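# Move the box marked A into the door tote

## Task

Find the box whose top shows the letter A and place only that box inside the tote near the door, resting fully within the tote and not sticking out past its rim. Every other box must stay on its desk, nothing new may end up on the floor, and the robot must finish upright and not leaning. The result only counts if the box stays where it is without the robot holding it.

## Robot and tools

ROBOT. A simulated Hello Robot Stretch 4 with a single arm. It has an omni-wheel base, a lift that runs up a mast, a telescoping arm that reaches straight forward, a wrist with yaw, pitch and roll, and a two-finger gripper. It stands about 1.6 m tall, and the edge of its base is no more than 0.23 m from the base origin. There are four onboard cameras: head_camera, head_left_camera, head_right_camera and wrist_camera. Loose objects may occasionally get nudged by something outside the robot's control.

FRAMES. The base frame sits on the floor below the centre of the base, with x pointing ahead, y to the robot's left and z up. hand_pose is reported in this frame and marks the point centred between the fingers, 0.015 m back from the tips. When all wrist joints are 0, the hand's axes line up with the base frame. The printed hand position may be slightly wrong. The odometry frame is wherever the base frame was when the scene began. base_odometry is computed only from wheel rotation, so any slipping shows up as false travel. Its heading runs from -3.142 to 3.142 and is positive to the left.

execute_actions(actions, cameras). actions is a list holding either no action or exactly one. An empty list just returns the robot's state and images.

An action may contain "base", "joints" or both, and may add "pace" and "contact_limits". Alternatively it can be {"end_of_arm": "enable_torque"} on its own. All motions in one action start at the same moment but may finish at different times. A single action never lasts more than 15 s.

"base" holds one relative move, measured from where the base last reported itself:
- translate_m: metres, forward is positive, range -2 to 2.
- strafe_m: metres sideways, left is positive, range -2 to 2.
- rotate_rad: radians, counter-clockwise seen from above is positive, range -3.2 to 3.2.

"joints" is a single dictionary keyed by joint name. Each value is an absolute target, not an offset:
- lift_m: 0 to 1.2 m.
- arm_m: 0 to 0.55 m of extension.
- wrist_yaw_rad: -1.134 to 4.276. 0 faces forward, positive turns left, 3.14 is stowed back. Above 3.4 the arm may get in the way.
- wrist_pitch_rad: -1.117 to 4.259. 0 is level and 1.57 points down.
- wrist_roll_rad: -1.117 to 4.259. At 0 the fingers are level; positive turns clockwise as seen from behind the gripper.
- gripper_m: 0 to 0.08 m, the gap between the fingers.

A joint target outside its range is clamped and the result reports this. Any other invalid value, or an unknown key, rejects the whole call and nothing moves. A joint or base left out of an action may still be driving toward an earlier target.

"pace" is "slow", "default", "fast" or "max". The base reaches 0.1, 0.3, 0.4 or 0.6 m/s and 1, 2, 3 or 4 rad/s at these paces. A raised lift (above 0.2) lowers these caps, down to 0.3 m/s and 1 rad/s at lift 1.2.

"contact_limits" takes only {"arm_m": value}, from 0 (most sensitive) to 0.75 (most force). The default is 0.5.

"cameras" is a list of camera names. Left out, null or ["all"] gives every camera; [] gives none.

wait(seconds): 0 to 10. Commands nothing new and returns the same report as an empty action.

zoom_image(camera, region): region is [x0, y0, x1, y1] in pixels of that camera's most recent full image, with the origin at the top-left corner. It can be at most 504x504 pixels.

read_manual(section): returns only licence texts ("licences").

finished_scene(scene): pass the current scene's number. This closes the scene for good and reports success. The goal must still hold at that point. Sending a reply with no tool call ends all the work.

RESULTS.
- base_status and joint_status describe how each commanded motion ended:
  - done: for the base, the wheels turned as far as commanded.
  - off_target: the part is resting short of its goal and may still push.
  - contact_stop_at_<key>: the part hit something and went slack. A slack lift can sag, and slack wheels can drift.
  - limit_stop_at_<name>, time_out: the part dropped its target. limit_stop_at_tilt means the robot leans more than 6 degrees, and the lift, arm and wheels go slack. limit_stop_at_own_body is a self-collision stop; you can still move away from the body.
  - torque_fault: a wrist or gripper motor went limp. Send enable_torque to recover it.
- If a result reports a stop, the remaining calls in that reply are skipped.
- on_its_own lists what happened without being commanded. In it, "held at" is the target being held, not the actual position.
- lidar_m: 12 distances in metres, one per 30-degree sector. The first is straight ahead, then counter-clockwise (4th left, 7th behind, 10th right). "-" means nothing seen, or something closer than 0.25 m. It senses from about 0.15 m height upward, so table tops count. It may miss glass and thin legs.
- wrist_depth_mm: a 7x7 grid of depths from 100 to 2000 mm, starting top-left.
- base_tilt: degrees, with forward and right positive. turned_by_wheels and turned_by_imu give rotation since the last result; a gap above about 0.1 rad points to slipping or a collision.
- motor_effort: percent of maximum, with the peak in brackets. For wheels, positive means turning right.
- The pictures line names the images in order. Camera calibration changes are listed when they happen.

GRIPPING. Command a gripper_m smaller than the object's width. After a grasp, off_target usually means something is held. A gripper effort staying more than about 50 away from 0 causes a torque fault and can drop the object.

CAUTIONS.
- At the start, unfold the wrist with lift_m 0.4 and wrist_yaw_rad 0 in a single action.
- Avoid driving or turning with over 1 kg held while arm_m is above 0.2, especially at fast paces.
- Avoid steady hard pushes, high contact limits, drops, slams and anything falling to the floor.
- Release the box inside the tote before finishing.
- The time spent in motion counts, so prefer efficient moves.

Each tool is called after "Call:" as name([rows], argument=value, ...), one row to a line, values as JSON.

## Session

Call:
execute_actions(actions=[])

Scene clock: 0.00 s.
base_odometry: x=+0.000 y=+0.000 heading=+0.000 (m, m, rad; odometry frame)
turned_by_wheels: +0.000 (rad since the last result)
turned_by_imu: +0.000 (rad since the last result)
base_tilt: forward=+0.4 right=-0.5 (deg)
lidar_m: 0.86 0.84 0.99 1.34 1.32 1.00 0.80 0.80 0.92 1.56 1.07 1.07
base_status: not commanded
joint_positions: lift_m=+0.250 arm_m=+0.002 wrist_yaw_rad=+3.099 wrist_pitch_rad=+0.009 wrist_roll_rad=-0.007 gripper_m=+0.040
joint_status: not commanded
motor_effort: lift_m=+20 arm_m=+0 wrist_yaw_rad=+1 wrist_pitch_rad=-7 wrist_roll_rad=+3 gripper_m=+1 wheel_0=-1 wheel_1=+0 wheel_2=+0 (%)
hand_pose: x=-0.0358 y=+0.0965 z=+0.4267 quat_wxyz=(+0.022, -0.005, -0.003, +1.000) (m; base frame)
wrist_depth_mm: 138 140 991 1078 1182 1308 1464 / - 140 976 1060 1182 1366 1499 / 107 139 241 1060 1160 1336 1430 / 119 140 946 1042 1138 1308 1464 / 798 878 946 1060 1160 1281 1464 / 820 866 931 1042 145 1281 1430 / 820 - 107 1042 - - 1138
pictures: head_camera, head_left_camera, head_right_camera, wrist_camera
camera_calibration (this result's frames):
wrist_camera: T_world_to_cam=[[0.0797794, 0.99659, -0.0210567, -0.0900514], [-0.00797204, -0.0204855, -0.999758, 0.486496], [-0.996781, 0.079928, 0.00631053, 0.104987], [0, 0, 0, 1]] pos_world=[0.115711, 0.0913191, 0.48382]
Images, in order (width x height): head_camera 420x560, head_left_camera 420x672, head_right_camera 420x672, wrist_camera 616x392.

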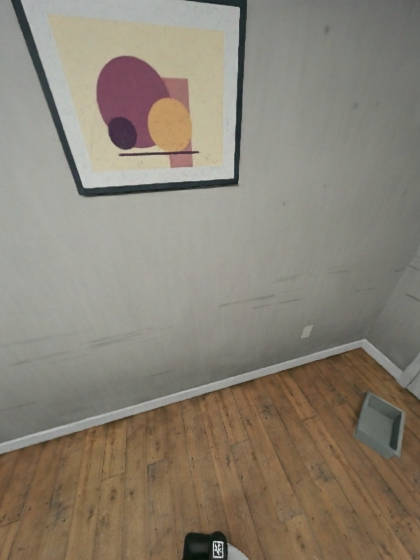

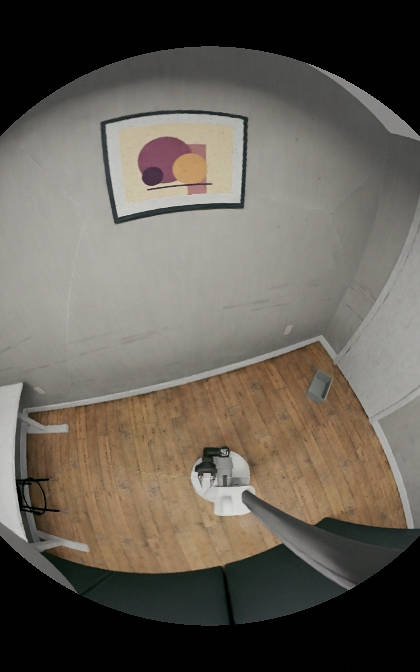

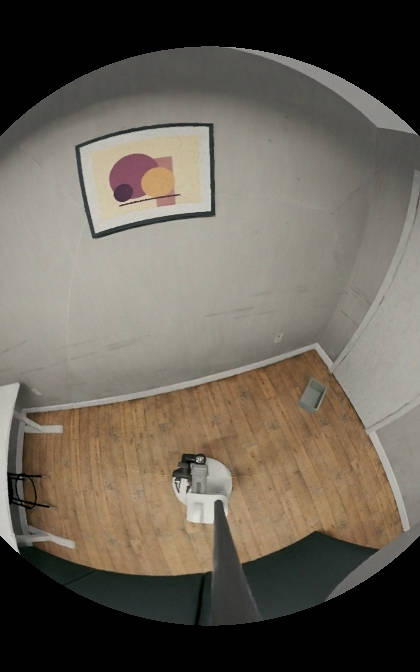

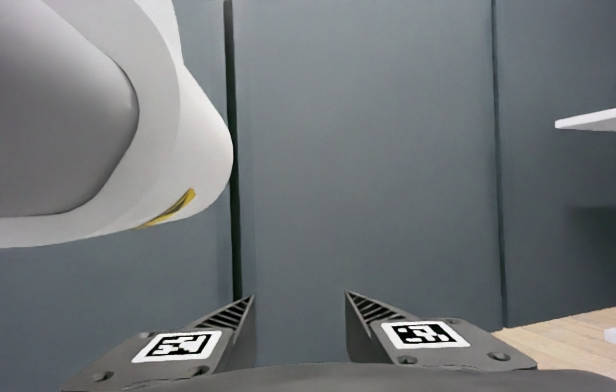

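Call:
execute_actions([
  {"base":{"rotate_rad":1.87},"joints":{"lift_m":0.4,"wrist_yaw_rad":0,"gripper_m":0.08},"pace":"fast"},
], cameras=[])

Call:
execute_actions([
  {"base":{"translate_m":0.6},"joints":{"wrist_pitch_rad":0.5,"lift_m":1.0,"arm_m":0.1},"pace":"max"},
], cameras=["head_camera","wrist_camera"])

Scene clock: 7.30 s.
base_odometry: x=+0.000 y=+0.000 heading=+1.870 (m, m, rad; odometry frame)
turned_by_wheels: +1.870 (rad since the last result)
turned_by_imu: +1.863 (rad since the last result)
base_tilt: forward=+0.4 right=-0.5 (deg)
lidar_m: 1.31 1.16 0.84 0.81 0.84 1.72 1.10 1.07 0.88 0.85 0.91 1.25
base_status: done
joint_positions: lift_m=+0.400 arm_m=+0.002 wrist_yaw_rad=+0.000 wrist_pitch_rad=+0.009 wrist_roll_rad=-0.007 gripper_m=+0.080
joint_status: all done
motor_effort: lift_m=+21(24) arm_m=-1(1) wrist_yaw_rad=+0(7) wrist_pitch_rad=-7(8) wrist_roll_rad=+2(2) gripper_m=+2(6) wheel_0=+0(9) wheel_1=+1(8) wheel_2=+1(10) (%)
hand_pose: x=+0.3856 y=-0.0873 z=+0.5761 quat_wxyz=(+1.000, -0.004, +0.005, +0.000) (m; base frame)
wrist_depth_mm: 1464 1863 1921 1863 1983 1618 1098 / 1397 1863 1863 1921 1983 1537 1118 / 1430 1863 1863 1983 1921 1499 1098 / 1281 1464 1397 1863 1863 1464 1098 / 1397 1863 1863 1863 1983 1618 1118 / 1397 1863 1756 1921 1756 1366 1078 / 1281 104 1366 1537 151 - -
pictures: none
No camera images: the call's "cameras" was empty. Leave "cameras" out to get every camera's image.

Scene clock: 9.97 s.
base_odometry: x=-0.177 y=+0.573 heading=+1.870 (m, m, rad; odometry frame)
turned_by_wheels: +0.000 (rad since the last result)
turned_by_imu: -0.002 (rad since the last result)
base_tilt: forward=+0.3 right=-0.5 (deg)
lidar_m: 0.72 0.76 0.85 0.80 0.84 1.19 1.62 1.22 0.91 0.86 0.90 0.77
base_status: done
joint_positions: lift_m=+1.000 arm_m=+0.099 wrist_yaw_rad=+0.000 wrist_pitch_rad=+0.502 wrist_roll_rad=-0.007 gripper_m=+0.080
joint_status: all done
motor_effort: lift_m=+21(26) arm_m=+5(6) wrist_yaw_rad=+0(3) wrist_pitch_rad=-6(9) wrist_roll_rad=+2(2) gripper_m=+2(2) wheel_0=+0(7) wheel_1=-1(7) wheel_2=+0(13) (%)
hand_pose: x=+0.4565 y=-0.0874 z=+1.0757 quat_wxyz=(+0.969, -0.003, +0.248, +0.001) (m; base frame)
wrist_depth_mm: 1060 1042 1060 1078 1098 1098 1098 / 1118 1118 1118 1138 1160 1182 1098 / 1205 1205 1205 1205 1229 1281 1078 / 1042 1008 1025 1008 1025 1008 1008 / 798 788 798 788 768 788 778 / 668 654 627 647 621 640 647 / 580 104 569 569 150 - -
pictures: head_camera, wrist_camera
camera_calibration (this result's frames):
wrist_camera: T_world_to_cam=[[-0.0422617, -0.999106, -0.00115618, -0.0725115], [-0.466725, 0.0207654, -0.884159, 1.22416], [0.883392, -0.0368264, -0.467185, 0.247183], [0, 0, 0, 1]] pos_world=[0.34992, -0.0887639, 1.19775]
Images, in order (width x height): head_camera 420x560, wrist_camera 616x392.

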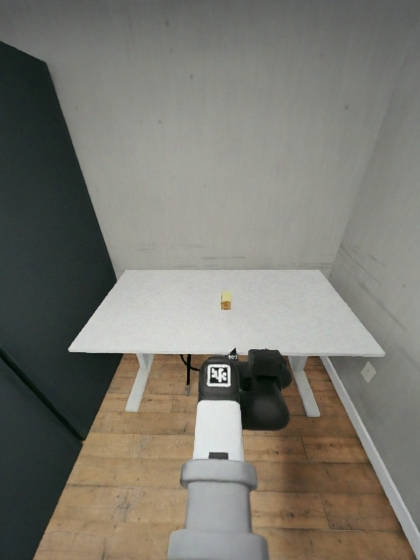

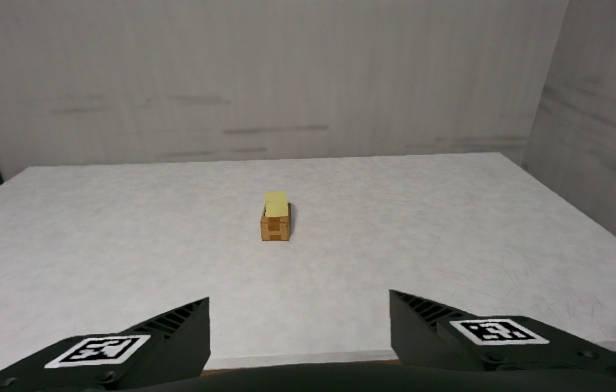

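Call:
execute_actions([
  {"base":{"translate_m":0.35},"joints":{"wrist_pitch_rad":0.3,"lift_m":0.688,"arm_m":0.21},"pace":"fast"},
], cameras=["wrist_camera"])

Scene clock: 16.80 s.
base_odometry: x=-0.280 y=+0.908 heading=+1.870 (m, m, rad; odometry frame)
turned_by_wheels: +0.000 (rad since the last result)
turned_by_imu: -0.001 (rad since the last result)
base_tilt: forward=+0.3 right=-0.6 (deg)
lidar_m: 0.37 0.38 0.56 0.80 0.86 1.19 1.99 1.23 0.89 0.84 0.54 0.37
base_status: done
joint_positions: lift_m=+0.688 arm_m=+0.209 wrist_yaw_rad=+0.000 wrist_pitch_rad=+0.303 wrist_roll_rad=-0.007 gripper_m=+0.080
joint_status: all done
motor_effort: lift_m=+16(20) arm_m=+5(5) wrist_yaw_rad=+0(1) wrist_pitch_rad=-7(13) wrist_roll_rad=+2(2) gripper_m=+2(2) wheel_0=+0(7) wheel_1=+0(3) wheel_2=+2(11) (%)
hand_pose: x=+0.5830 y=-0.0874 z=+0.8031 quat_wxyz=(+0.989, -0.003, +0.151, +0.001) (m; base frame)
wrist_depth_mm: 634 654 654 661 676 691 676 / 668 683 691 699 691 707 723 / 699 699 715 715 741 750 741 / 654 640 627 609 609 597 591 / 427 421 265 384 407 402 397 / 320 317 250 307 293 303 304 / 266 104 250 257 151 - -
pictures: wrist_camera
camera_calibration (this result's frames):
wrist_camera: T_world_to_cam=[[-0.0412011, -0.999105, -0.0095341, -0.0613685], [-0.282117, 0.0207868, -0.959155, 0.994784], [0.958495, -0.0368285, -0.282721, -0.183913], [0, 0, 0, 1]] pos_world=[0.454397, -0.0887652, 0.901571]
Images, in order (width x height): wrist_camera 616x392.

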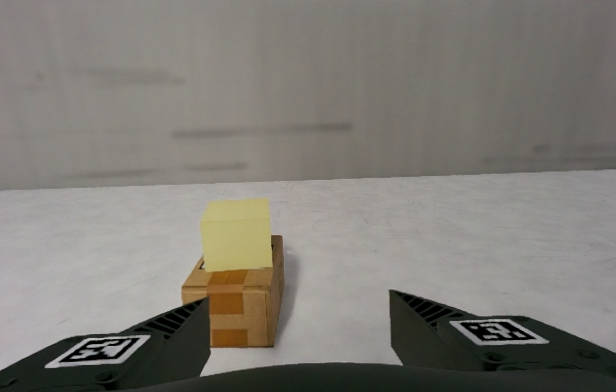

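Call:
execute_actions([
  {"base":{"strafe_m":0.043},"joints":{"lift_m":0.684}},
], cameras=[])

Call:
execute_actions([
  {"joints":{"arm_m":0.348}},
], cameras=["wrist_camera"])

Call:
execute_actions([
  {"joints":{"gripper_m":0.025}},
], cameras=[])

Call:
execute_actions([
  {"joints":{"lift_m":0.705}},
], cameras=[])

Call:
execute_actions([
  {"base":{"strafe_m":-0.16}},
], cameras=["head_camera","wrist_camera"])

Call:
zoom_image(camera="head_camera", region=[150,310,290,410])

Scene clock: 27.47 s.
base_odometry: x=-0.321 y=+0.895 heading=+1.870 (m, m, rad; odometry frame)
turned_by_wheels: +0.000 (rad since the last result)
turned_by_imu: +0.000 (rad since the last result)
base_tilt: forward=+0.3 right=-0.5 (deg)
lidar_m: 0.36 0.37 0.55 0.77 0.81 1.13 1.98 1.30 0.94 0.89 0.54 0.39
base_status: done
joint_positions: lift_m=+0.684 arm_m=+0.209 wrist_yaw_rad=+0.000 wrist_pitch_rad=+0.303 wrist_roll_rad=-0.007 gripper_m=+0.080
joint_status: all done
motor_effort: lift_m=+17(16) arm_m=+5(5) wrist_yaw_rad=-1(2) wrist_pitch_rad=-7(6) wrist_roll_rad=+2(2) gripper_m=+2(2) wheel_0=+0(7) wheel_1=+0(6) wheel_2=+0(0) (%)
hand_pose: x=+0.5830 y=-0.0874 z=+0.7991 quat_wxyz=(+0.989, -0.003, +0.151, +0.001) (m; base frame)
wrist_depth_mm: 647 647 654 668 676 683 691 / 676 668 676 683 707 707 723 / 699 723 715 715 732 732 741 / 634 621 609 544 585 580 574 / 418 410 407 266 394 394 387 / 312 307 277 253 286 297 297 / 263 103 243 252 151 - -
pictures: none
No camera images: the call's "cameras" was empty. Leave "cameras" out to get every camera's image.

Scene clock: 28.93 s.
base_odometry: x=-0.321 y=+0.895 heading=+1.870 (m, m, rad; odometry frame)
turned_by_wheels: +0.000 (rad since the last result)
turned_by_imu: +0.000 (rad since the last result)
base_tilt: forward=+0.4 right=-0.5 (deg)
lidar_m: 0.37 0.39 0.54 0.77 0.81 1.11 1.98 1.29 0.95 0.90 0.54 0.38
base_status: not commanded
joint_positions: lift_m=+0.684 arm_m=+0.347 wrist_yaw_rad=+0.000 wrist_pitch_rad=+0.302 wrist_roll_rad=-0.007 gripper_m=+0.080
joint_status: all done
motor_effort: lift_m=+17(17) arm_m=+5(6) wrist_yaw_rad=-2(0) wrist_pitch_rad=-7(6) wrist_roll_rad=+2(2) gripper_m=+2(2) wheel_0=+0(0) wheel_1=+0(0) wheel_2=+0(0) (%)
hand_pose: x=+0.7210 y=-0.0874 z=+0.7991 quat_wxyz=(+0.989, -0.004, +0.151, +0.001) (m; base frame)
wrist_depth_mm: 517 521 530 539 544 554 559 / 544 544 554 559 559 574 574 / 559 569 574 580 591 597 609 / 574 585 585 603 603 580 574 / 421 413 404 402 397 392 389 / 312 309 165 147 272 296 296 / 262 103 139 128 130 - -
pictures: wrist_camera
camera_calibration (this result's frames):
wrist_camera: T_world_to_cam=[[-0.0411224, -0.999109, -0.00953703, -0.0557614], [-0.282053, 0.0207649, -0.959174, 1.02985], [0.958517, -0.0367536, -0.282655, -0.317329], [0, 0, 0, 1]] pos_world=[0.592344, -0.0887594, 0.897578]
Images, in order (width x height): wrist_camera 616x392.

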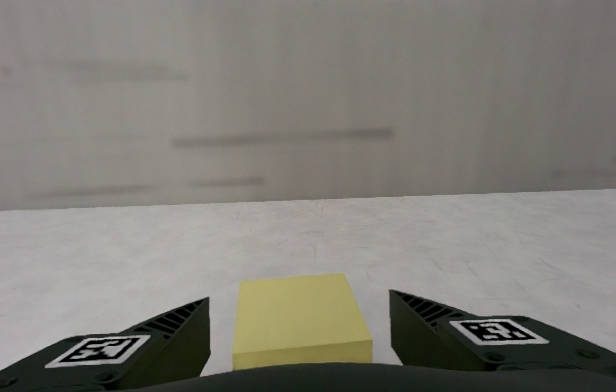

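Scene clock: 30.03 s.
base_odometry: x=-0.321 y=+0.895 heading=+1.870 (m, m, rad; odometry frame)
turned_by_wheels: +0.000 (rad since the last result)
turned_by_imu: +0.000 (rad since the last result)
base_tilt: forward=+0.5 right=-0.6 (deg)
lidar_m: 0.37 0.38 0.54 0.77 0.80 1.11 1.99 1.30 0.96 0.91 0.54 0.39
base_status: not commanded
joint_positions: lift_m=+0.684 arm_m=+0.347 wrist_yaw_rad=+0.000 wrist_pitch_rad=+0.302 wrist_roll_rad=-0.007 gripper_m=+0.046
joint_status: gripper_m off_target (ended at +0.046, target +0.025)
on_its_own: gripper_m is held at +0.040, not at your +0.025, by its contact guard: the fingers met something
motor_effort: lift_m=+17(17) arm_m=+5(5) wrist_yaw_rad=+1(1) wrist_pitch_rad=-7(7) wrist_roll_rad=+2(2) gripper_m=-38(44) wheel_0=+0(0) wheel_1=+0(0) wheel_2=+0(0) (%)
hand_pose: x=+0.7210 y=-0.0874 z=+0.7991 quat_wxyz=(+0.989, -0.004, +0.151, +0.001) (m; base frame)
wrist_depth_mm: 521 525 530 535 544 549 564 / 539 544 554 564 559 564 585 / 564 574 569 585 597 603 603 / 585 591 585 597 609 574 580 / 418 410 404 402 397 392 389 / 312 304 156 147 148 297 298 / 251 - 126 128 - - 248
pictures: none
No camera images: the call's "cameras" was empty. Leave "cameras" out to get every camera's image.

Scene clock: 30.83 s.
base_odometry: x=-0.321 y=+0.895 heading=+1.870 (m, m, rad; odometry frame)
turned_by_wheels: +0.000 (rad since the last result)
turned_by_imu: +0.000 (rad since the last result)
base_tilt: forward=+0.4 right=-0.5 (deg)
lidar_m: 0.36 0.38 0.54 0.77 0.81 1.13 1.97 1.29 0.94 0.90 0.53 0.39
base_status: not commanded
joint_positions: lift_m=+0.705 arm_m=+0.347 wrist_yaw_rad=+0.000 wrist_pitch_rad=+0.303 wrist_roll_rad=-0.007 gripper_m=+0.046
joint_status: all done
on_its_own: gripper_m is held at +0.040, not at your +0.025, by its contact guard: the fingers met something
motor_effort: lift_m=+22(23) arm_m=+5(5) wrist_yaw_rad=-1(0) wrist_pitch_rad=-8(8) wrist_roll_rad=+2(2) gripper_m=-38(39) wheel_0=+0(0) wheel_1=+0(0) wheel_2=+0(0) (%)
hand_pose: x=+0.7210 y=-0.0874 z=+0.8195 quat_wxyz=(+0.989, -0.004, +0.151, +0.001) (m; base frame)
wrist_depth_mm: 521 525 525 539 544 549 554 / 535 544 554 554 569 574 585 / 564 564 580 591 603 597 603 / 591 591 597 609 609 609 627 / 469 459 452 445 442 433 436 / 349 343 156 148 148 332 329 / 282 - 126 128 - - 277
pictures: none
No camera images: the call's "cameras" was empty. Leave "cameras" out to get every camera's image.

Scene clock: 32.60 s.
base_odometry: x=-0.169 y=+0.942 heading=+1.870 (m, m, rad; odometry frame)
turned_by_wheels: +0.000 (rad since the last result)
turned_by_imu: +0.000 (rad since the last result)
base_tilt: forward=+0.4 right=-0.5 (deg)
lidar_m: 0.36 0.38 0.53 0.92 0.97 1.33 2.56 1.05 0.78 0.73 0.54 0.39
base_status: done
joint_positions: lift_m=+0.705 arm_m=+0.347 wrist_yaw_rad=+0.000 wrist_pitch_rad=+0.303 wrist_roll_rad=-0.007 gripper_m=+0.046
joint_status: not commanded
on_its_own: gripper_m is held at +0.040, not at your +0.025, by its contact guard: the fingers met something
motor_effort: lift_m=+22(22) arm_m=+6(5) wrist_yaw_rad=+0(2) wrist_pitch_rad=-8(8) wrist_roll_rad=+2(2) gripper_m=-39(38) wheel_0=-1(9) wheel_1=+0(9) wheel_2=+0(0) (%)
hand_pose: x=+0.7210 y=-0.0874 z=+0.8195 quat_wxyz=(+0.989, -0.004, +0.151, +0.001) (m; base frame)
wrist_depth_mm: 521 521 530 535 544 554 559 / 549 544 559 564 569 574 585 / 569 574 574 585 591 597 609 / 585 585 597 609 615 621 627 / 466 455 452 445 439 436 433 / 347 342 156 148 147 330 329 / 282 - 125 128 - - 276
pictures: head_camera, wrist_camera
camera_calibration (this result's frames):
wrist_camera: T_world_to_cam=[[-0.0411513, -0.999108, -0.00951941, -0.0555658], [-0.282446, 0.0207712, -0.959058, 1.04965], [0.9584, -0.0367778, -0.283048, -0.311126], [0, 0, 0, 1]] pos_world=[0.592365, -0.0887612, 0.918082]
Images, in order (width x height): head_camera 420x560, wrist_camera 616x392.

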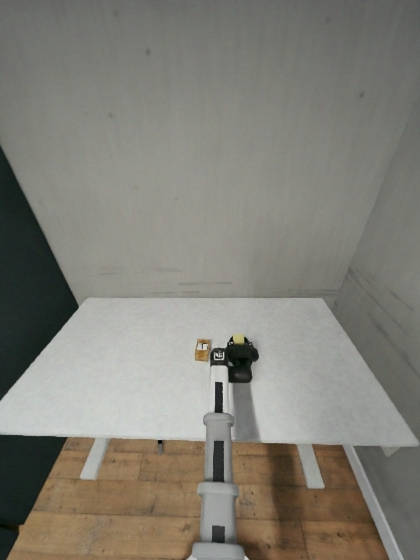

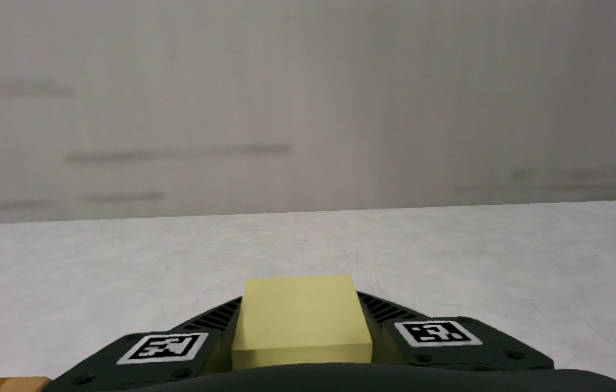

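Region (150, 310, 290, 410) of head_camera's 420x560 image, scaled by 3.600, with more detail than that image has; it fills the top 360 rows of this view, and the rest is white.

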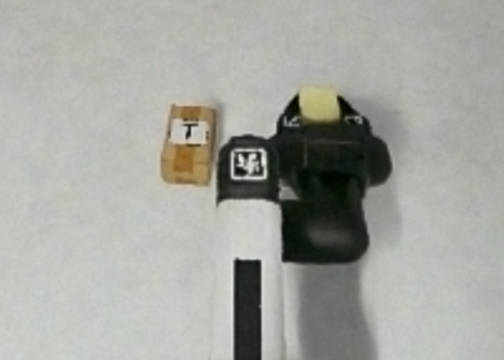

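Call:
execute_actions([
  {"joints":{"lift_m":0.636}},
], cameras=[])

Call:
execute_actions([
  {"joints":{"gripper_m":0.08}},
], cameras=[])

Call:
execute_actions([
  {"base":{"translate_m":-0.3},"joints":{"arm_m":0.003},"pace":"fast"},
], cameras=[])

Call:
execute_actions([
  {"base":{"rotate_rad":-0.23},"pace":"fast"},
], cameras=[])

Call:
execute_actions([
  {"base":{"translate_m":-1.85},"joints":{"lift_m":0.3},"pace":"max"},
], cameras=[])

Call:
execute_actions([
  {"base":{"rotate_rad":1.805},"pace":"fast"},
], cameras=["head_camera","head_left_camera"])

Scene clock: 44.47 s.
base_odometry: x=-0.169 y=+0.942 heading=+1.870 (m, m, rad; odometry frame)
turned_by_wheels: +0.000 (rad since the last result)
turned_by_imu: +0.000 (rad since the last result)
base_tilt: forward=+0.4 right=-0.5 (deg)
lidar_m: 0.35 0.36 0.54 0.92 0.97 1.33 2.56 1.05 0.77 0.73 0.53 0.37
base_status: not commanded
joint_positions: lift_m=+0.636 arm_m=+0.347 wrist_yaw_rad=+0.000 wrist_pitch_rad=+0.303 wrist_roll_rad=-0.007 gripper_m=+0.046
joint_status: all done
on_its_own: gripper_m is held at +0.040, not at your +0.025, by its contact guard: the fingers met something
motor_effort: lift_m=+17(21) arm_m=+5(5) wrist_yaw_rad=+0(0) wrist_pitch_rad=-8(8) wrist_roll_rad=+2(2) gripper_m=-38(38) wheel_0=-1(1) wheel_1=+0(0) wheel_2=+0(0) (%)
hand_pose: x=+0.7210 y=-0.0874 z=+0.7510 quat_wxyz=(+0.989, -0.004, +0.151, +0.001) (m; base frame)
wrist_depth_mm: 525 521 530 539 544 549 554 / 544 544 559 564 569 574 585 / 569 569 574 585 597 603 603 / 455 445 442 433 427 418 410 / 300 294 293 287 286 282 279 / 204 221 156 147 147 213 213 / 179 - 126 128 - - 179
pictures: none
No camera images: the call's "cameras" was empty. Leave "cameras" out to get every camera's image.

Scene clock: 45.50 s.
base_odometry: x=-0.169 y=+0.942 heading=+1.870 (m, m, rad; odometry frame)
turned_by_wheels: +0.000 (rad since the last result)
turned_by_imu: +0.000 (rad since the last result)
base_tilt: forward=+0.4 right=-0.5 (deg)
lidar_m: 0.37 0.38 0.54 0.93 0.98 1.33 2.55 1.08 0.79 0.74 0.53 0.37
base_status: not commanded
joint_positions: lift_m=+0.636 arm_m=+0.347 wrist_yaw_rad=+0.000 wrist_pitch_rad=+0.303 wrist_roll_rad=-0.007 gripper_m=+0.080
joint_status: all done
motor_effort: lift_m=+17(17) arm_m=+5(5) wrist_yaw_rad=+0(0) wrist_pitch_rad=-8(8) wrist_roll_rad=+2(2) gripper_m=+2(37) wheel_0=+0(1) wheel_1=+0(1) wheel_2=+0(0) (%)
hand_pose: x=+0.7210 y=-0.0874 z=+0.7510 quat_wxyz=(+0.989, -0.003, +0.151, +0.001) (m; base frame)
wrist_depth_mm: 517 521 535 539 539 554 554 / 539 549 554 564 574 574 585 / 564 574 580 585 591 597 597 / 455 449 442 436 424 415 410 / 301 294 293 290 285 282 282 / 204 222 166 151 196 214 213 / 178 103 136 128 136 - -
pictures: none
No camera images: the call's "cameras" was empty. Leave "cameras" out to get every camera's image.

Scene clock: 47.53 s.
base_odometry: x=-0.080 y=+0.656 heading=+1.870 (m, m, rad; odometry frame)
turned_by_wheels: +0.000 (rad since the last result)
turned_by_imu: +0.001 (rad since the last result)
base_tilt: forward=+0.4 right=-0.4 (deg)
lidar_m: 0.66 0.68 0.97 0.93 0.98 1.34 1.72 1.04 0.78 0.75 0.77 0.70
base_status: done
joint_positions: lift_m=+0.636 arm_m=+0.004 wrist_yaw_rad=+0.000 wrist_pitch_rad=+0.303 wrist_roll_rad=-0.007 gripper_m=+0.080
joint_status: all done
motor_effort: lift_m=+17(17) arm_m=-5(7) wrist_yaw_rad=+1(1) wrist_pitch_rad=-7(7) wrist_roll_rad=+2(2) gripper_m=+2(2) wheel_0=-2(7) wheel_1=+2(3) wheel_2=-1(12) (%)
hand_pose: x=+0.3778 y=-0.0875 z=+0.7510 quat_wxyz=(+0.989, -0.003, +0.151, +0.000) (m; base frame)
wrist_depth_mm: 1098 1098 1118 1118 1160 1182 931 / 1160 1182 1182 1182 1182 1182 931 / 976 960 750 798 842 820 842 / 469 508 508 492 484 530 517 / 1281 732 1308 1366 1366 1138 946 / 1366 1042 1025 1366 1397 904 917 / 1281 103 820 1255 151 - -
pictures: none
No camera images: the call's "cameras" was empty. Leave "cameras" out to get every camera's image.

Scene clock: 48.40 s.
base_odometry: x=-0.080 y=+0.656 heading=+1.640 (m, m, rad; odometry frame)
turned_by_wheels: -0.230 (rad since the last result)
turned_by_imu: -0.229 (rad since the last result)
base_tilt: forward=+0.4 right=-0.6 (deg)
lidar_m: 0.65 0.65 0.80 0.93 0.93 1.12 2.25 1.46 0.87 0.75 0.74 0.75
base_status: done
joint_positions: lift_m=+0.636 arm_m=+0.004 wrist_yaw_rad=+0.000 wrist_pitch_rad=+0.303 wrist_roll_rad=-0.007 gripper_m=+0.080
joint_status: not commanded
motor_effort: lift_m=+17(17) arm_m=-5(5) wrist_yaw_rad=+1(2) wrist_pitch_rad=-7(7) wrist_roll_rad=+2(2) gripper_m=+2(2) wheel_0=-1(5) wheel_1=+1(10) wheel_2=+1(6) (%)
hand_pose: x=+0.3778 y=-0.0874 z=+0.7510 quat_wxyz=(+0.989, -0.003, +0.151, +0.000) (m; base frame)
wrist_depth_mm: 1008 1078 1138 1205 1205 866 654 / 1060 1118 1182 1229 1281 866 661 / 788 788 904 891 842 809 676 / 469 462 504 549 917 866 676 / 691 1255 1336 1430 1205 931 691 / 1205 1281 1366 1430 1008 831 691 / 1205 103 1160 1229 151 - -
pictures: none
No camera images: the call's "cameras" was empty. Leave "cameras" out to get every camera's image.

Scene clock: 53.90 s.
base_odometry: x=+0.048 y=-1.190 heading=+1.640 (m, m, rad; odometry frame)
turned_by_wheels: +0.000 (rad since the last result)
turned_by_imu: +0.006 (rad since the last result)
base_tilt: forward=+0.4 right=-0.5 (deg)
lidar_m: 2.47 0.97 0.68 0.97 0.96 0.56 0.46 0.42 0.52 0.55 0.52 1.40
base_status: done
joint_positions: lift_m=+0.300 arm_m=+0.004 wrist_yaw_rad=+0.000 wrist_pitch_rad=+0.303 wrist_roll_rad=-0.007 gripper_m=+0.080
joint_status: all done
motor_effort: lift_m=+19(20) arm_m=-5(5) wrist_yaw_rad=-1(1) wrist_pitch_rad=-7(7) wrist_roll_rad=+2(2) gripper_m=+2(2) wheel_0=-1(8) wheel_1=+2(6) wheel_2=+0(11) (%)
hand_pose: x=+0.3778 y=-0.0874 z=+0.4149 quat_wxyz=(+0.989, -0.003, +0.151, +0.001) (m; base frame)
wrist_depth_mm: 1808 - - - - 1430 1138 / 1708 - - - - 1499 1138 / 1661 - - - - 1464 1138 / 1537 1863 1863 1808 1756 1464 1182 / 1205 1229 1205 1160 1182 1160 1078 / 946 917 854 891 842 866 866 / 778 104 723 759 151 - -
pictures: none
No camera images: the call's "cameras" was empty. Leave "cameras" out to get every camera's image.

Scene clock: 55.73 s.
base_odometry: x=+0.048 y=-1.190 heading=-2.838 (m, m, rad; odometry frame)
turned_by_wheels: +1.805 (rad since the last result)
turned_by_imu: +1.798 (rad since the last result)
base_tilt: forward=+0.4 right=-0.5 (deg)
lidar_m: 1.74 0.67 0.48 0.42 0.44 0.68 0.58 1.24 1.66 1.93 0.71 0.66
base_status: done
joint_positions: lift_m=+0.300 arm_m=+0.004 wrist_yaw_rad=+0.000 wrist_pitch_rad=+0.303 wrist_roll_rad=-0.007 gripper_m=+0.080
joint_status: not commanded
motor_effort: lift_m=+19(18) arm_m=-5(5) wrist_yaw_rad=-3(1) wrist_pitch_rad=-7(8) wrist_roll_rad=+2(2) gripper_m=+2(2) wheel_0=-2(9) wheel_1=+1(7) wheel_2=+2(8) (%)
hand_pose: x=+0.3779 y=-0.0874 z=+0.4149 quat_wxyz=(+0.989, -0.004, +0.151, +0.001) (m; base frame)
wrist_depth_mm: 878 1336 - - - - 544 / 878 1336 - - - - 544 / 866 1308 - - - - 539 / 854 1336 1808 1756 1756 1430 549 / 866 1118 1205 1205 1160 788 559 / 831 917 854 904 842 661 544 / 768 104 723 741 151 - -
pictures: head_camera, head_left_camera
Images, in order (width x height): head_camera 420x560, head_left_camera 420x672.

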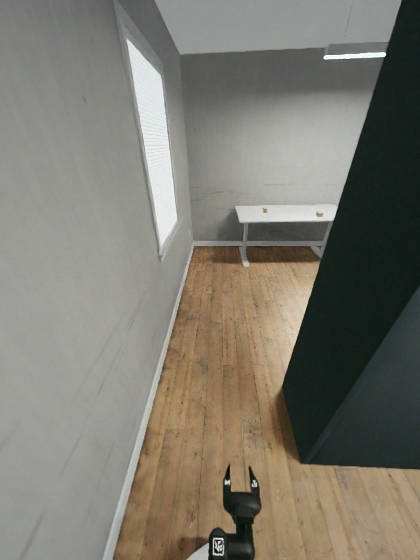

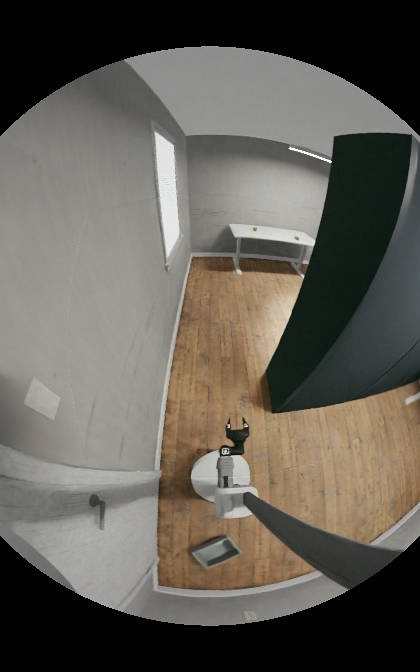

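Call:
execute_actions([
  {"base":{"translate_m":2.0},"pace":"max"},
], cameras=[])

Call:
execute_actions([
  {"base":{"strafe_m":-1.0},"joints":{"lift_m":1.1,"wrist_pitch_rad":0.6,"arm_m":0.15},"pace":"max"},
])

Scene clock: 65.83 s.
base_odometry: x=-1.860 y=-1.788 heading=-2.838 (m, m, rad; odometry frame)
turned_by_wheels: +0.000 (rad since the last result)
turned_by_imu: -0.005 (rad since the last result)
base_tilt: forward=+0.4 right=-0.5 (deg)
lidar_m: 1.00 0.66 0.46 0.41 0.43 0.64 1.89 1.13 1.44 2.44 1.01 0.74
base_status: done
joint_positions: lift_m=+0.300 arm_m=+0.004 wrist_yaw_rad=+0.000 wrist_pitch_rad=+0.303 wrist_roll_rad=-0.007 gripper_m=+0.080
joint_status: not commanded
motor_effort: lift_m=+18(18) arm_m=-5(5) wrist_yaw_rad=+0(1) wrist_pitch_rad=-7(6) wrist_roll_rad=+2(2) gripper_m=+2(2) wheel_0=-1(8) wheel_1=-1(10) wheel_2=+0(14) (%)
hand_pose: x=+0.3778 y=-0.0874 z=+0.4149 quat_wxyz=(+0.989, -0.003, +0.151, +0.001) (m; base frame)
wrist_depth_mm: 891 1160 1160 1182 1182 1255 1255 / 878 1229 1255 1229 1229 1255 1281 / 854 1281 1255 1308 1281 1308 1336 / 878 1336 1366 1336 1336 1366 1397 / 878 1138 1182 1182 1042 1138 1160 / 842 917 854 891 831 866 866 / 768 104 715 741 150 - -
pictures: none
No camera images: the call's "cameras" was empty. Leave "cameras" out to get every camera's image.

Scene clock: 69.00 s.
base_odometry: x=-2.159 y=-0.834 heading=-2.838 (m, m, rad; odometry frame)
turned_by_wheels: +0.000 (rad since the last result)
turned_by_imu: +0.000 (rad since the last result)
base_tilt: forward=+0.4 right=-0.5 (deg)
lidar_m: 0.69 0.72 1.02 1.45 1.51 1.08 1.01 1.05 1.46 1.43 1.05 0.74
base_status: done
joint_positions: lift_m=+1.100 arm_m=+0.149 wrist_yaw_rad=+0.000 wrist_pitch_rad=+0.602 wrist_roll_rad=-0.007 gripper_m=+0.080
joint_status: all done
motor_effort: lift_m=+21(25) arm_m=+5(5) wrist_yaw_rad=+2(2) wrist_pitch_rad=-6(8) wrist_roll_rad=+2(2) gripper_m=+2(2) wheel_0=+0(13) wheel_1=+0(11) wheel_2=+0(2) (%)
hand_pose: x=+0.4953 y=-0.0874 z=+1.1576 quat_wxyz=(+0.955, -0.003, +0.297, +0.001) (m; base frame)
wrist_depth_mm: 1008 1042 1025 1042 1060 1078 1078 / 1138 1138 1118 1205 1160 1160 1182 / 1182 1229 1205 1255 1229 1255 1336 / 1025 1042 1042 1025 1025 991 1397 / 842 831 831 831 831 831 842 / 715 715 676 699 668 691 707 / 634 104 609 627 151 - -
pictures: head_camera, head_left_camera, head_right_camera, wrist_camera
camera_calibration (this result's frames):
wrist_camera: T_world_to_cam=[[-0.0423989, -0.999096, 0.00307743, -0.075652], [-0.552633, 0.0208859, -0.833163, 1.29818], [0.832345, -0.0370258, -0.553019, 0.375808], [0, 0, 0, 1]] pos_world=[0.40141, -0.0887827, 1.28966]
Images, in order (width x height): head_camera 420x560, head_left_camera 420x672, head_right_camera 420x672, wrist_camera 616x392.

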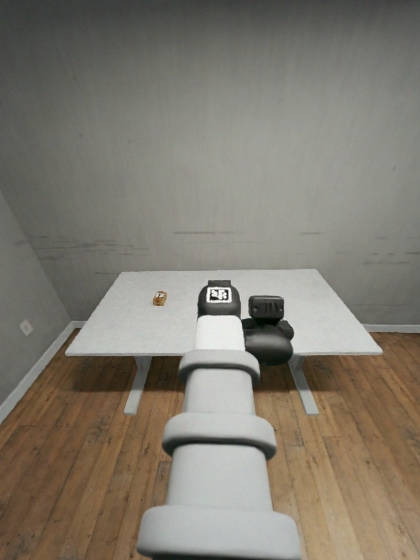

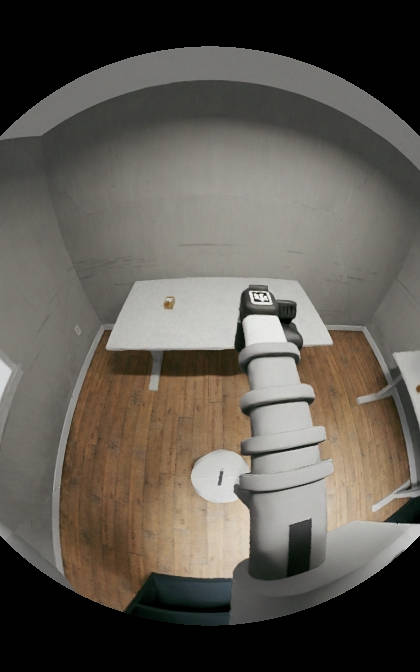

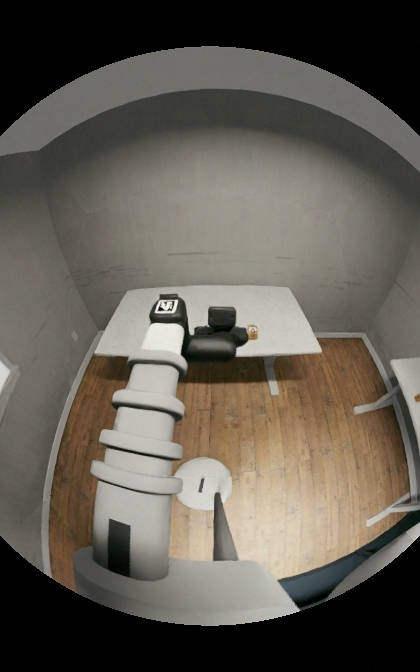

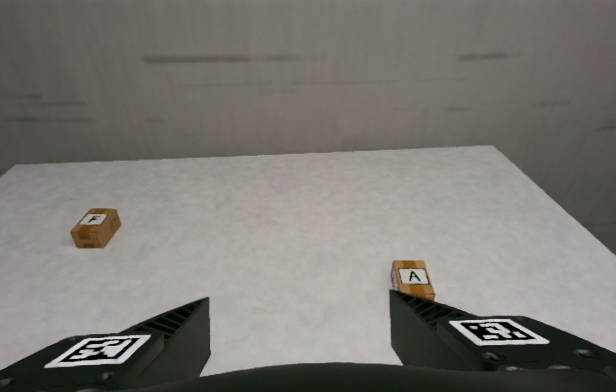

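Call:
execute_actions([
  {"base":{"strafe_m":-0.228},"joints":{"lift_m":0.7,"arm_m":0.42},"pace":"fast"},
], cameras=["wrist_camera"])

Scene clock: 75.10 s.
base_odometry: x=-2.227 y=-0.616 heading=-2.838 (m, m, rad; odometry frame)
turned_by_wheels: +0.000 (rad since the last result)
turned_by_imu: +0.000 (rad since the last result)
base_tilt: forward=+0.5 right=-0.5 (deg)
lidar_m: 0.71 0.74 0.99 1.67 1.76 1.06 1.01 1.05 1.27 1.22 1.29 0.76
base_status: done
joint_positions: lift_m=+0.700 arm_m=+0.419 wrist_yaw_rad=+0.000 wrist_pitch_rad=+0.602 wrist_roll_rad=-0.007 gripper_m=+0.080
joint_status: all done
motor_effort: lift_m=+17(22) arm_m=+5(6) wrist_yaw_rad=-2(0) wrist_pitch_rad=-6(7) wrist_roll_rad=+2(2) gripper_m=+2(2) wheel_0=+0(8) wheel_1=+2(9) wheel_2=-1(2) (%)
hand_pose: x=+0.7653 y=-0.0874 z=+0.7579 quat_wxyz=(+0.955, -0.003, +0.297, +0.001) (m; base frame)
wrist_depth_mm: 778 798 788 788 798 809 831 / 539 535 535 535 530 521 517 / 384 384 384 364 379 375 375 / 300 300 228 227 297 293 296 / 245 245 235 231 241 241 241 / 208 206 200 206 198 204 204 / 186 104 179 183 150 - -
pictures: wrist_camera
camera_calibration (this result's frames):
wrist_camera: T_world_to_cam=[[-0.0420428, -0.999111, 0.0030835, -0.0631907], [-0.552709, 0.0206869, -0.833118, 1.11443], [0.832313, -0.0367308, -0.553087, -0.069835], [0, 0, 0, 1]] pos_world=[0.671423, -0.0887537, 0.890021]
Images, in order (width x height): wrist_camera 616x392.

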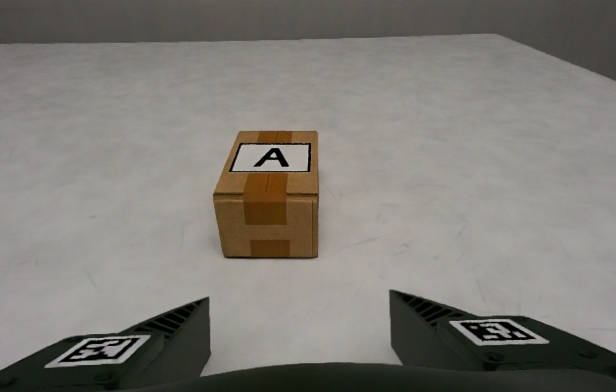

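Call:
execute_actions([
  {"base":{"strafe_m":0.015},"joints":{"lift_m":0.694}},
], cameras=[])

Call:
execute_actions([
  {"joints":{"arm_m":0.54}},
], cameras=["wrist_camera"])

Call:
execute_actions([
  {"joints":{"gripper_m":0.03}},
], cameras=[])

Call:
execute_actions([
  {"joints":{"lift_m":0.73}},
], cameras=["wrist_camera"])

Scene clock: 85.73 s.
base_odometry: x=-2.223 y=-0.631 heading=-2.838 (m, m, rad; odometry frame)
turned_by_wheels: +0.000 (rad since the last result)
turned_by_imu: +0.000 (rad since the last result)
base_tilt: forward=+0.5 right=-0.5 (deg)
lidar_m: 0.71 0.75 1.02 1.67 1.75 1.07 1.01 1.05 1.29 1.24 1.28 0.75
base_status: done
joint_positions: lift_m=+0.694 arm_m=+0.419 wrist_yaw_rad=+0.000 wrist_pitch_rad=+0.602 wrist_roll_rad=-0.007 gripper_m=+0.080
joint_status: all done
motor_effort: lift_m=+16(17) arm_m=+5(5) wrist_yaw_rad=-2(2) wrist_pitch_rad=-6(6) wrist_roll_rad=+2(3) gripper_m=+2(2) wheel_0=+0(7) wheel_1=+1(8) wheel_2=+0(0) (%)
hand_pose: x=+0.7653 y=-0.0874 z=+0.7520 quat_wxyz=(+0.955, -0.003, +0.297, +0.001) (m; base frame)
wrist_depth_mm: 778 798 778 798 809 809 842 / 521 517 517 512 508 508 500 / 370 373 370 253 366 366 359 / 290 287 276 213 285 283 283 / 236 235 234 225 233 233 232 / 200 199 193 198 191 198 198 / 179 104 172 177 151 - -
pictures: none
No camera images: the call's "cameras" was empty. Leave "cameras" out to get every camera's image.

Scene clock: 87.10 s.
base_odometry: x=-2.223 y=-0.631 heading=-2.838 (m, m, rad; odometry frame)
turned_by_wheels: +0.000 (rad since the last result)
turned_by_imu: +0.000 (rad since the last result)
base_tilt: forward=+0.3 right=-0.5 (deg)
lidar_m: 0.71 0.72 1.01 1.66 1.77 1.06 1.02 1.05 1.28 1.24 1.30 0.75
base_status: not commanded
joint_positions: lift_m=+0.694 arm_m=+0.539 wrist_yaw_rad=+0.000 wrist_pitch_rad=+0.602 wrist_roll_rad=-0.007 gripper_m=+0.080
joint_status: all done
motor_effort: lift_m=+16(16) arm_m=+5(6) wrist_yaw_rad=+1(1) wrist_pitch_rad=-5(6) wrist_roll_rad=+2(2) gripper_m=+2(2) wheel_0=+0(0) wheel_1=+1(1) wheel_2=+0(0) (%)
hand_pose: x=+0.8853 y=-0.0874 z=+0.7520 quat_wxyz=(+0.955, -0.003, +0.297, +0.001) (m; base frame)
wrist_depth_mm: 683 691 707 691 707 699 723 / 521 517 517 517 508 508 500 / 373 368 368 366 366 364 362 / 287 287 287 285 287 283 282 / 236 236 224 160 225 232 232 / 200 199 141 135 140 197 197 / 179 104 125 121 125 - -
pictures: wrist_camera
camera_calibration (this result's frames):
wrist_camera: T_world_to_cam=[[-0.0421212, -0.999108, 0.00307981, -0.0580681], [-0.552636, 0.0207302, -0.833165, 1.17579], [0.832358, -0.0367959, -0.553016, -0.173098], [0, 0, 0, 1]] pos_world=[0.791419, -0.0887601, 0.884082]
Images, in order (width x height): wrist_camera 616x392.

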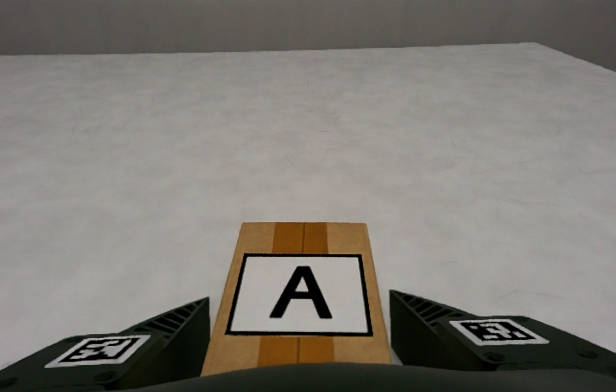

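Scene clock: 88.10 s.
base_odometry: x=-2.223 y=-0.631 heading=-2.838 (m, m, rad; odometry frame)
turned_by_wheels: +0.000 (rad since the last result)
turned_by_imu: +0.000 (rad since the last result)
base_tilt: forward=+0.4 right=-0.6 (deg)
lidar_m: 0.71 0.72 1.00 1.65 1.76 1.07 1.01 1.05 1.28 1.24 1.30 0.76
base_status: not commanded
joint_positions: lift_m=+0.694 arm_m=+0.539 wrist_yaw_rad=+0.000 wrist_pitch_rad=+0.602 wrist_roll_rad=-0.007 gripper_m=+0.060
joint_status: gripper_m off_target (ended at +0.060, target +0.030)
on_its_own: gripper_m is held at +0.055, not at your +0.030, by its contact guard: the fingers met something
motor_effort: lift_m=+16(16) arm_m=+5(5) wrist_yaw_rad=-1(0) wrist_pitch_rad=-5(6) wrist_roll_rad=+2(2) gripper_m=-42(54) wheel_0=+0(0) wheel_1=+1(1) wheel_2=+0(0) (%)
hand_pose: x=+0.8853 y=-0.0874 z=+0.7520 quat_wxyz=(+0.955, -0.003, +0.296, +0.001) (m; base frame)
wrist_depth_mm: 683 691 691 707 699 707 723 / 521 521 512 517 508 504 504 / 370 368 370 366 364 362 364 / 290 289 287 286 285 286 282 / 236 236 227 160 224 233 233 / 200 199 140 136 139 197 196 / 178 - 119 121 122 - -
pictures: none
No camera images: the call's "cameras" was empty. Leave "cameras" out to get every camera's image.

Scene clock: 89.07 s.
base_odometry: x=-2.223 y=-0.631 heading=-2.838 (m, m, rad; odometry frame)
turned_by_wheels: +0.000 (rad since the last result)
turned_by_imu: +0.000 (rad since the last result)
base_tilt: forward=+0.4 right=-0.5 (deg)
lidar_m: 0.71 0.75 1.01 1.67 1.77 1.07 1.02 1.05 1.27 1.23 1.30 0.74
base_status: not commanded
joint_positions: lift_m=+0.730 arm_m=+0.539 wrist_yaw_rad=+0.000 wrist_pitch_rad=+0.603 wrist_roll_rad=-0.007 gripper_m=+0.060
joint_status: all done
on_its_own: gripper_m is held at +0.055, not at your +0.030, by its contact guard: the fingers met something
motor_effort: lift_m=+22(23) arm_m=+5(5) wrist_yaw_rad=-1(0) wrist_pitch_rad=-7(8) wrist_roll_rad=+2(2) gripper_m=-41(41) wheel_0=+0(0) wheel_1=+1(1) wheel_2=+0(0) (%)
hand_pose: x=+0.8852 y=-0.0874 z=+0.7874 quat_wxyz=(+0.955, -0.003, +0.297, +0.001) (m; base frame)
wrist_depth_mm: 683 691 699 699 699 715 732 / 634 621 634 634 634 621 661 / 449 449 452 449 445 442 442 / 353 349 347 345 347 345 343 / 289 287 274 161 274 285 283 / 246 243 140 136 139 240 239 / 218 - 119 121 122 - -
pictures: wrist_camera
camera_calibration (this result's frames):
wrist_camera: T_world_to_cam=[[-0.0421164, -0.999108, 0.00310875, -0.058207], [-0.553151, 0.0207262, -0.832823, 1.20541], [0.832016, -0.0367952, -0.55353, -0.152766], [0, 0, 0, 1]] pos_world=[0.791429, -0.0887598, 0.919518]
Images, in order (width x height): wrist_camera 616x392.

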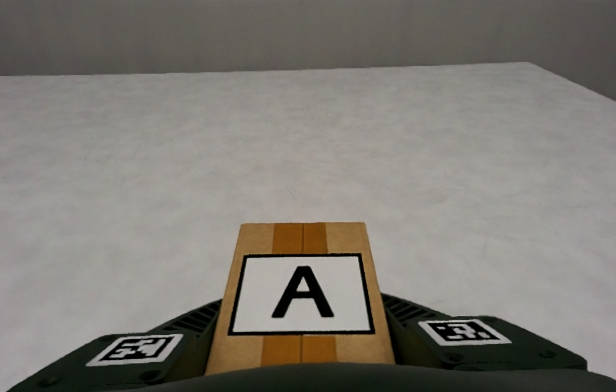

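Call:
execute_actions([
  {"base":{"strafe_m":1.2},"joints":{"arm_m":0.1},"pace":"fast"},
], cameras=[])

Call:
execute_actions([
  {"base":{"rotate_rad":-3.15},"joints":{"lift_m":0.3,"wrist_pitch_rad":0.9}},
], cameras=[])

Call:
execute_actions([
  {"base":{"translate_m":2.0},"pace":"max"},
], cameras=["head_camera","wrist_camera"])

Scene clock: 99.50 s.
base_odometry: x=-1.864 y=-1.776 heading=-2.838 (m, m, rad; odometry frame)
turned_by_wheels: +0.000 (rad since the last result)
turned_by_imu: +0.000 (rad since the last result)
base_tilt: forward=+0.4 right=-0.6 (deg)
lidar_m: 0.94 0.70 0.45 0.44 0.47 0.63 1.98 1.13 1.45 2.42 1.01 0.73
base_status: done
joint_positions: lift_m=+0.730 arm_m=+0.101 wrist_yaw_rad=+0.000 wrist_pitch_rad=+0.603 wrist_roll_rad=-0.007 gripper_m=+0.060
joint_status: all done
on_its_own: gripper_m is held at +0.055, not at your +0.030, by its contact guard: the fingers met something
motor_effort: lift_m=+22(23) arm_m=-5(5) wrist_yaw_rad=-1(0) wrist_pitch_rad=-8(8) wrist_roll_rad=+2(2) gripper_m=-41(42) wheel_0=+2(11) wheel_1=+0(14) wheel_2=-1(2) (%)
hand_pose: x=+0.4470 y=-0.0874 z=+0.7874 quat_wxyz=(+0.955, -0.003, +0.297, +0.001) (m; base frame)
wrist_depth_mm: 917 1078 1078 1118 1008 1008 878 / 917 1160 1182 1205 676 615 615 / 904 1281 1281 1281 1281 445 445 / 866 1366 1430 1464 1397 1430 1464 / 878 1229 1308 161 991 1366 1366 / 878 1098 140 135 138 1138 1138 / 842 - 119 121 122 - 1008
pictures: none
No camera images: the call's "cameras" was empty. Leave "cameras" out to get every camera's image.

Scene clock: 102.37 s.
base_odometry: x=-1.864 y=-1.776 heading=+0.295 (m, m, rad; odometry frame)
turned_by_wheels: -3.150 (rad since the last result)
turned_by_imu: -3.136 (rad since the last result)
base_tilt: forward=+0.3 right=-0.5 (deg)
lidar_m: 1.78 1.12 1.43 2.47 1.08 0.73 0.93 0.69 0.47 0.42 0.46 0.62
base_status: done
joint_positions: lift_m=+0.300 arm_m=+0.101 wrist_yaw_rad=+0.000 wrist_pitch_rad=+0.902 wrist_roll_rad=-0.007 gripper_m=+0.060
joint_status: all done
on_its_own: gripper_m is held at +0.055, not at your +0.030, by its contact guard: the fingers met something
motor_effort: lift_m=+17(21) arm_m=-5(5) wrist_yaw_rad=+1(0) wrist_pitch_rad=-6(10) wrist_roll_rad=+2(2) gripper_m=-42(41) wheel_0=+1(6) wheel_1=+1(9) wheel_2=-1(8) (%)
hand_pose: x=+0.4037 y=-0.0874 z=+0.3115 quat_wxyz=(+0.900, -0.003, +0.436, +0.002) (m; base frame)
wrist_depth_mm: 866 917 931 917 931 750 549 / 788 778 778 778 798 741 544 / 668 683 676 683 691 668 554 / 597 585 591 597 591 597 535 / 530 530 525 160 521 535 521 / 480 480 140 136 139 480 480 / 445 - 119 121 122 - -
pictures: none
No camera images: the call's "cameras" was empty. Leave "cameras" out to get every camera's image.

Scene clock: 107.43 s.
base_odometry: x=+0.049 y=-1.193 heading=+0.295 (m, m, rad; odometry frame)
turned_by_wheels: +0.000 (rad since the last result)
turned_by_imu: -0.005 (rad since the last result)
base_tilt: forward=+0.4 right=-0.5 (deg)
lidar_m: 0.52 0.64 1.63 2.24 0.74 0.72 1.85 0.66 0.44 0.38 0.39 0.56
base_status: done
joint_positions: lift_m=+0.300 arm_m=+0.101 wrist_yaw_rad=+0.000 wrist_pitch_rad=+0.902 wrist_roll_rad=-0.007 gripper_m=+0.060
joint_status: not commanded
on_its_own: gripper_m is held at +0.055, not at your +0.030, by its contact guard: the fingers met something
motor_effort: lift_m=+18(17) arm_m=-5(5) wrist_yaw_rad=+0(0) wrist_pitch_rad=-6(7) wrist_roll_rad=+2(2) gripper_m=-42(42) wheel_0=+0(8) wheel_1=-2(4) wheel_2=+1(15) (%)
hand_pose: x=+0.4037 y=-0.0874 z=+0.3115 quat_wxyz=(+0.900, -0.003, +0.436, +0.002) (m; base frame)
wrist_depth_mm: 854 866 878 854 878 654 445 / 768 768 778 778 788 615 452 / 676 525 591 603 683 640 455 / 564 559 580 539 597 585 459 / 525 436 421 160 521 535 466 / 484 462 140 136 138 484 462 / 449 - 119 121 122 - -
pictures: head_camera, wrist_camera
camera_calibration (this result's frames):
wrist_camera: T_world_to_cam=[[-0.0393523, -0.999106, 0.0154237, -0.0819692], [-0.774146, 0.0207249, -0.632668, 0.569585], [0.631783, -0.0368371, -0.77427, 0.134054], [0, 0, 0, 1]] pos_world=[0.353023, -0.0887623, 0.465417]
Images, in order (width x height): head_camera 420x560, wrist_camera 616x392.

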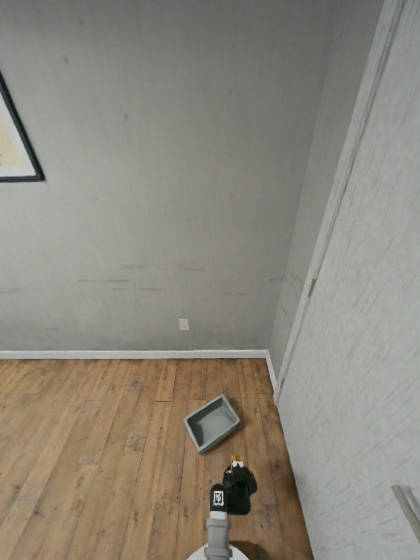

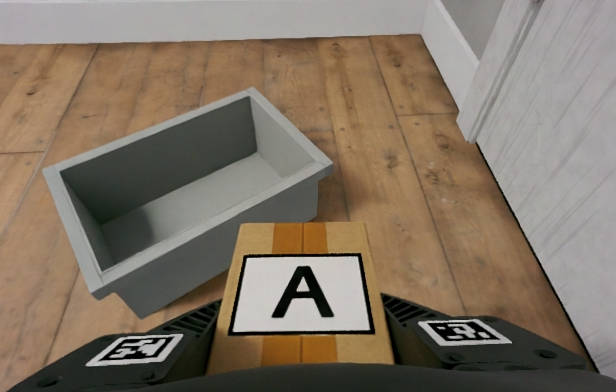

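Call:
execute_actions([
  {"base":{"strafe_m":0.065},"joints":{"arm_m":0.36,"wrist_yaw_rad":0.5,"lift_m":0.19}},
], cameras=["head_camera","wrist_camera"])

Scene clock: 113.60 s.
base_odometry: x=+0.030 y=-1.131 heading=+0.295 (m, m, rad; odometry frame)
turned_by_wheels: +0.000 (rad since the last result)
turned_by_imu: +0.000 (rad since the last result)
base_tilt: forward=+0.4 right=-0.5 (deg)
lidar_m: 0.54 1.24 1.64 2.26 0.76 0.66 2.36 0.73 0.50 0.44 0.44 0.66
base_status: done
joint_positions: lift_m=+0.190 arm_m=+0.359 wrist_yaw_rad=+0.500 wrist_pitch_rad=+0.902 wrist_roll_rad=-0.007 gripper_m=+0.060
joint_status: all done
on_its_own: gripper_m is held at +0.055, not at your +0.030, by its contact guard: the fingers met something
motor_effort: lift_m=+17(16) arm_m=+5(5) wrist_yaw_rad=-1(6) wrist_pitch_rad=-6(7) wrist_roll_rad=+3(3) gripper_m=-42(41) wheel_0=-1(8) wheel_1=+0(8) wheel_2=+0(4) (%)
hand_pose: x=+0.6876 y=-0.0135 z=+0.2016 quat_wxyz=(+0.872, -0.111, +0.422, +0.224) (m; base frame)
wrist_depth_mm: 699 707 683 640 574 525 500 / 591 597 597 597 603 569 535 / 512 512 508 512 517 521 517 / 449 449 449 452 452 452 452 / 402 407 259 161 270 278 404 / 357 265 140 135 138 247 368 / 334 - 119 121 122 - -
pictures: head_camera, wrist_camera
camera_calibration (this result's frames):
wrist_camera: T_world_to_cam=[[0.444535, -0.895627, 0.0155057, -0.326588], [-0.689232, -0.353047, -0.632706, 0.654892], [0.572143, 0.270573, -0.774237, -0.0825862], [0, 0, 0, 1]] pos_world=[0.643804, -0.0389481, 0.355477]
Images, in order (width x height): head_camera 420x560, wrist_camera 616x392.

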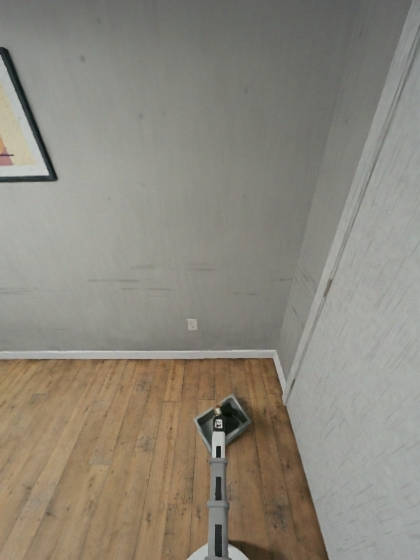

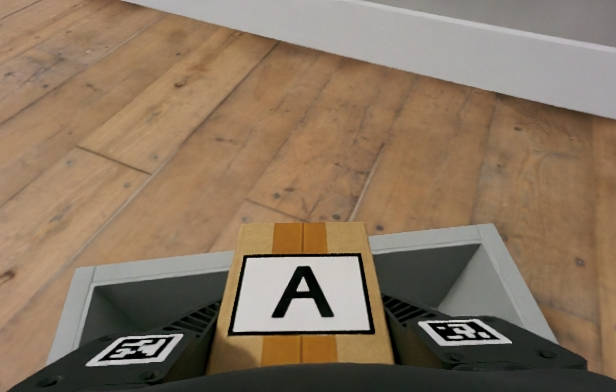

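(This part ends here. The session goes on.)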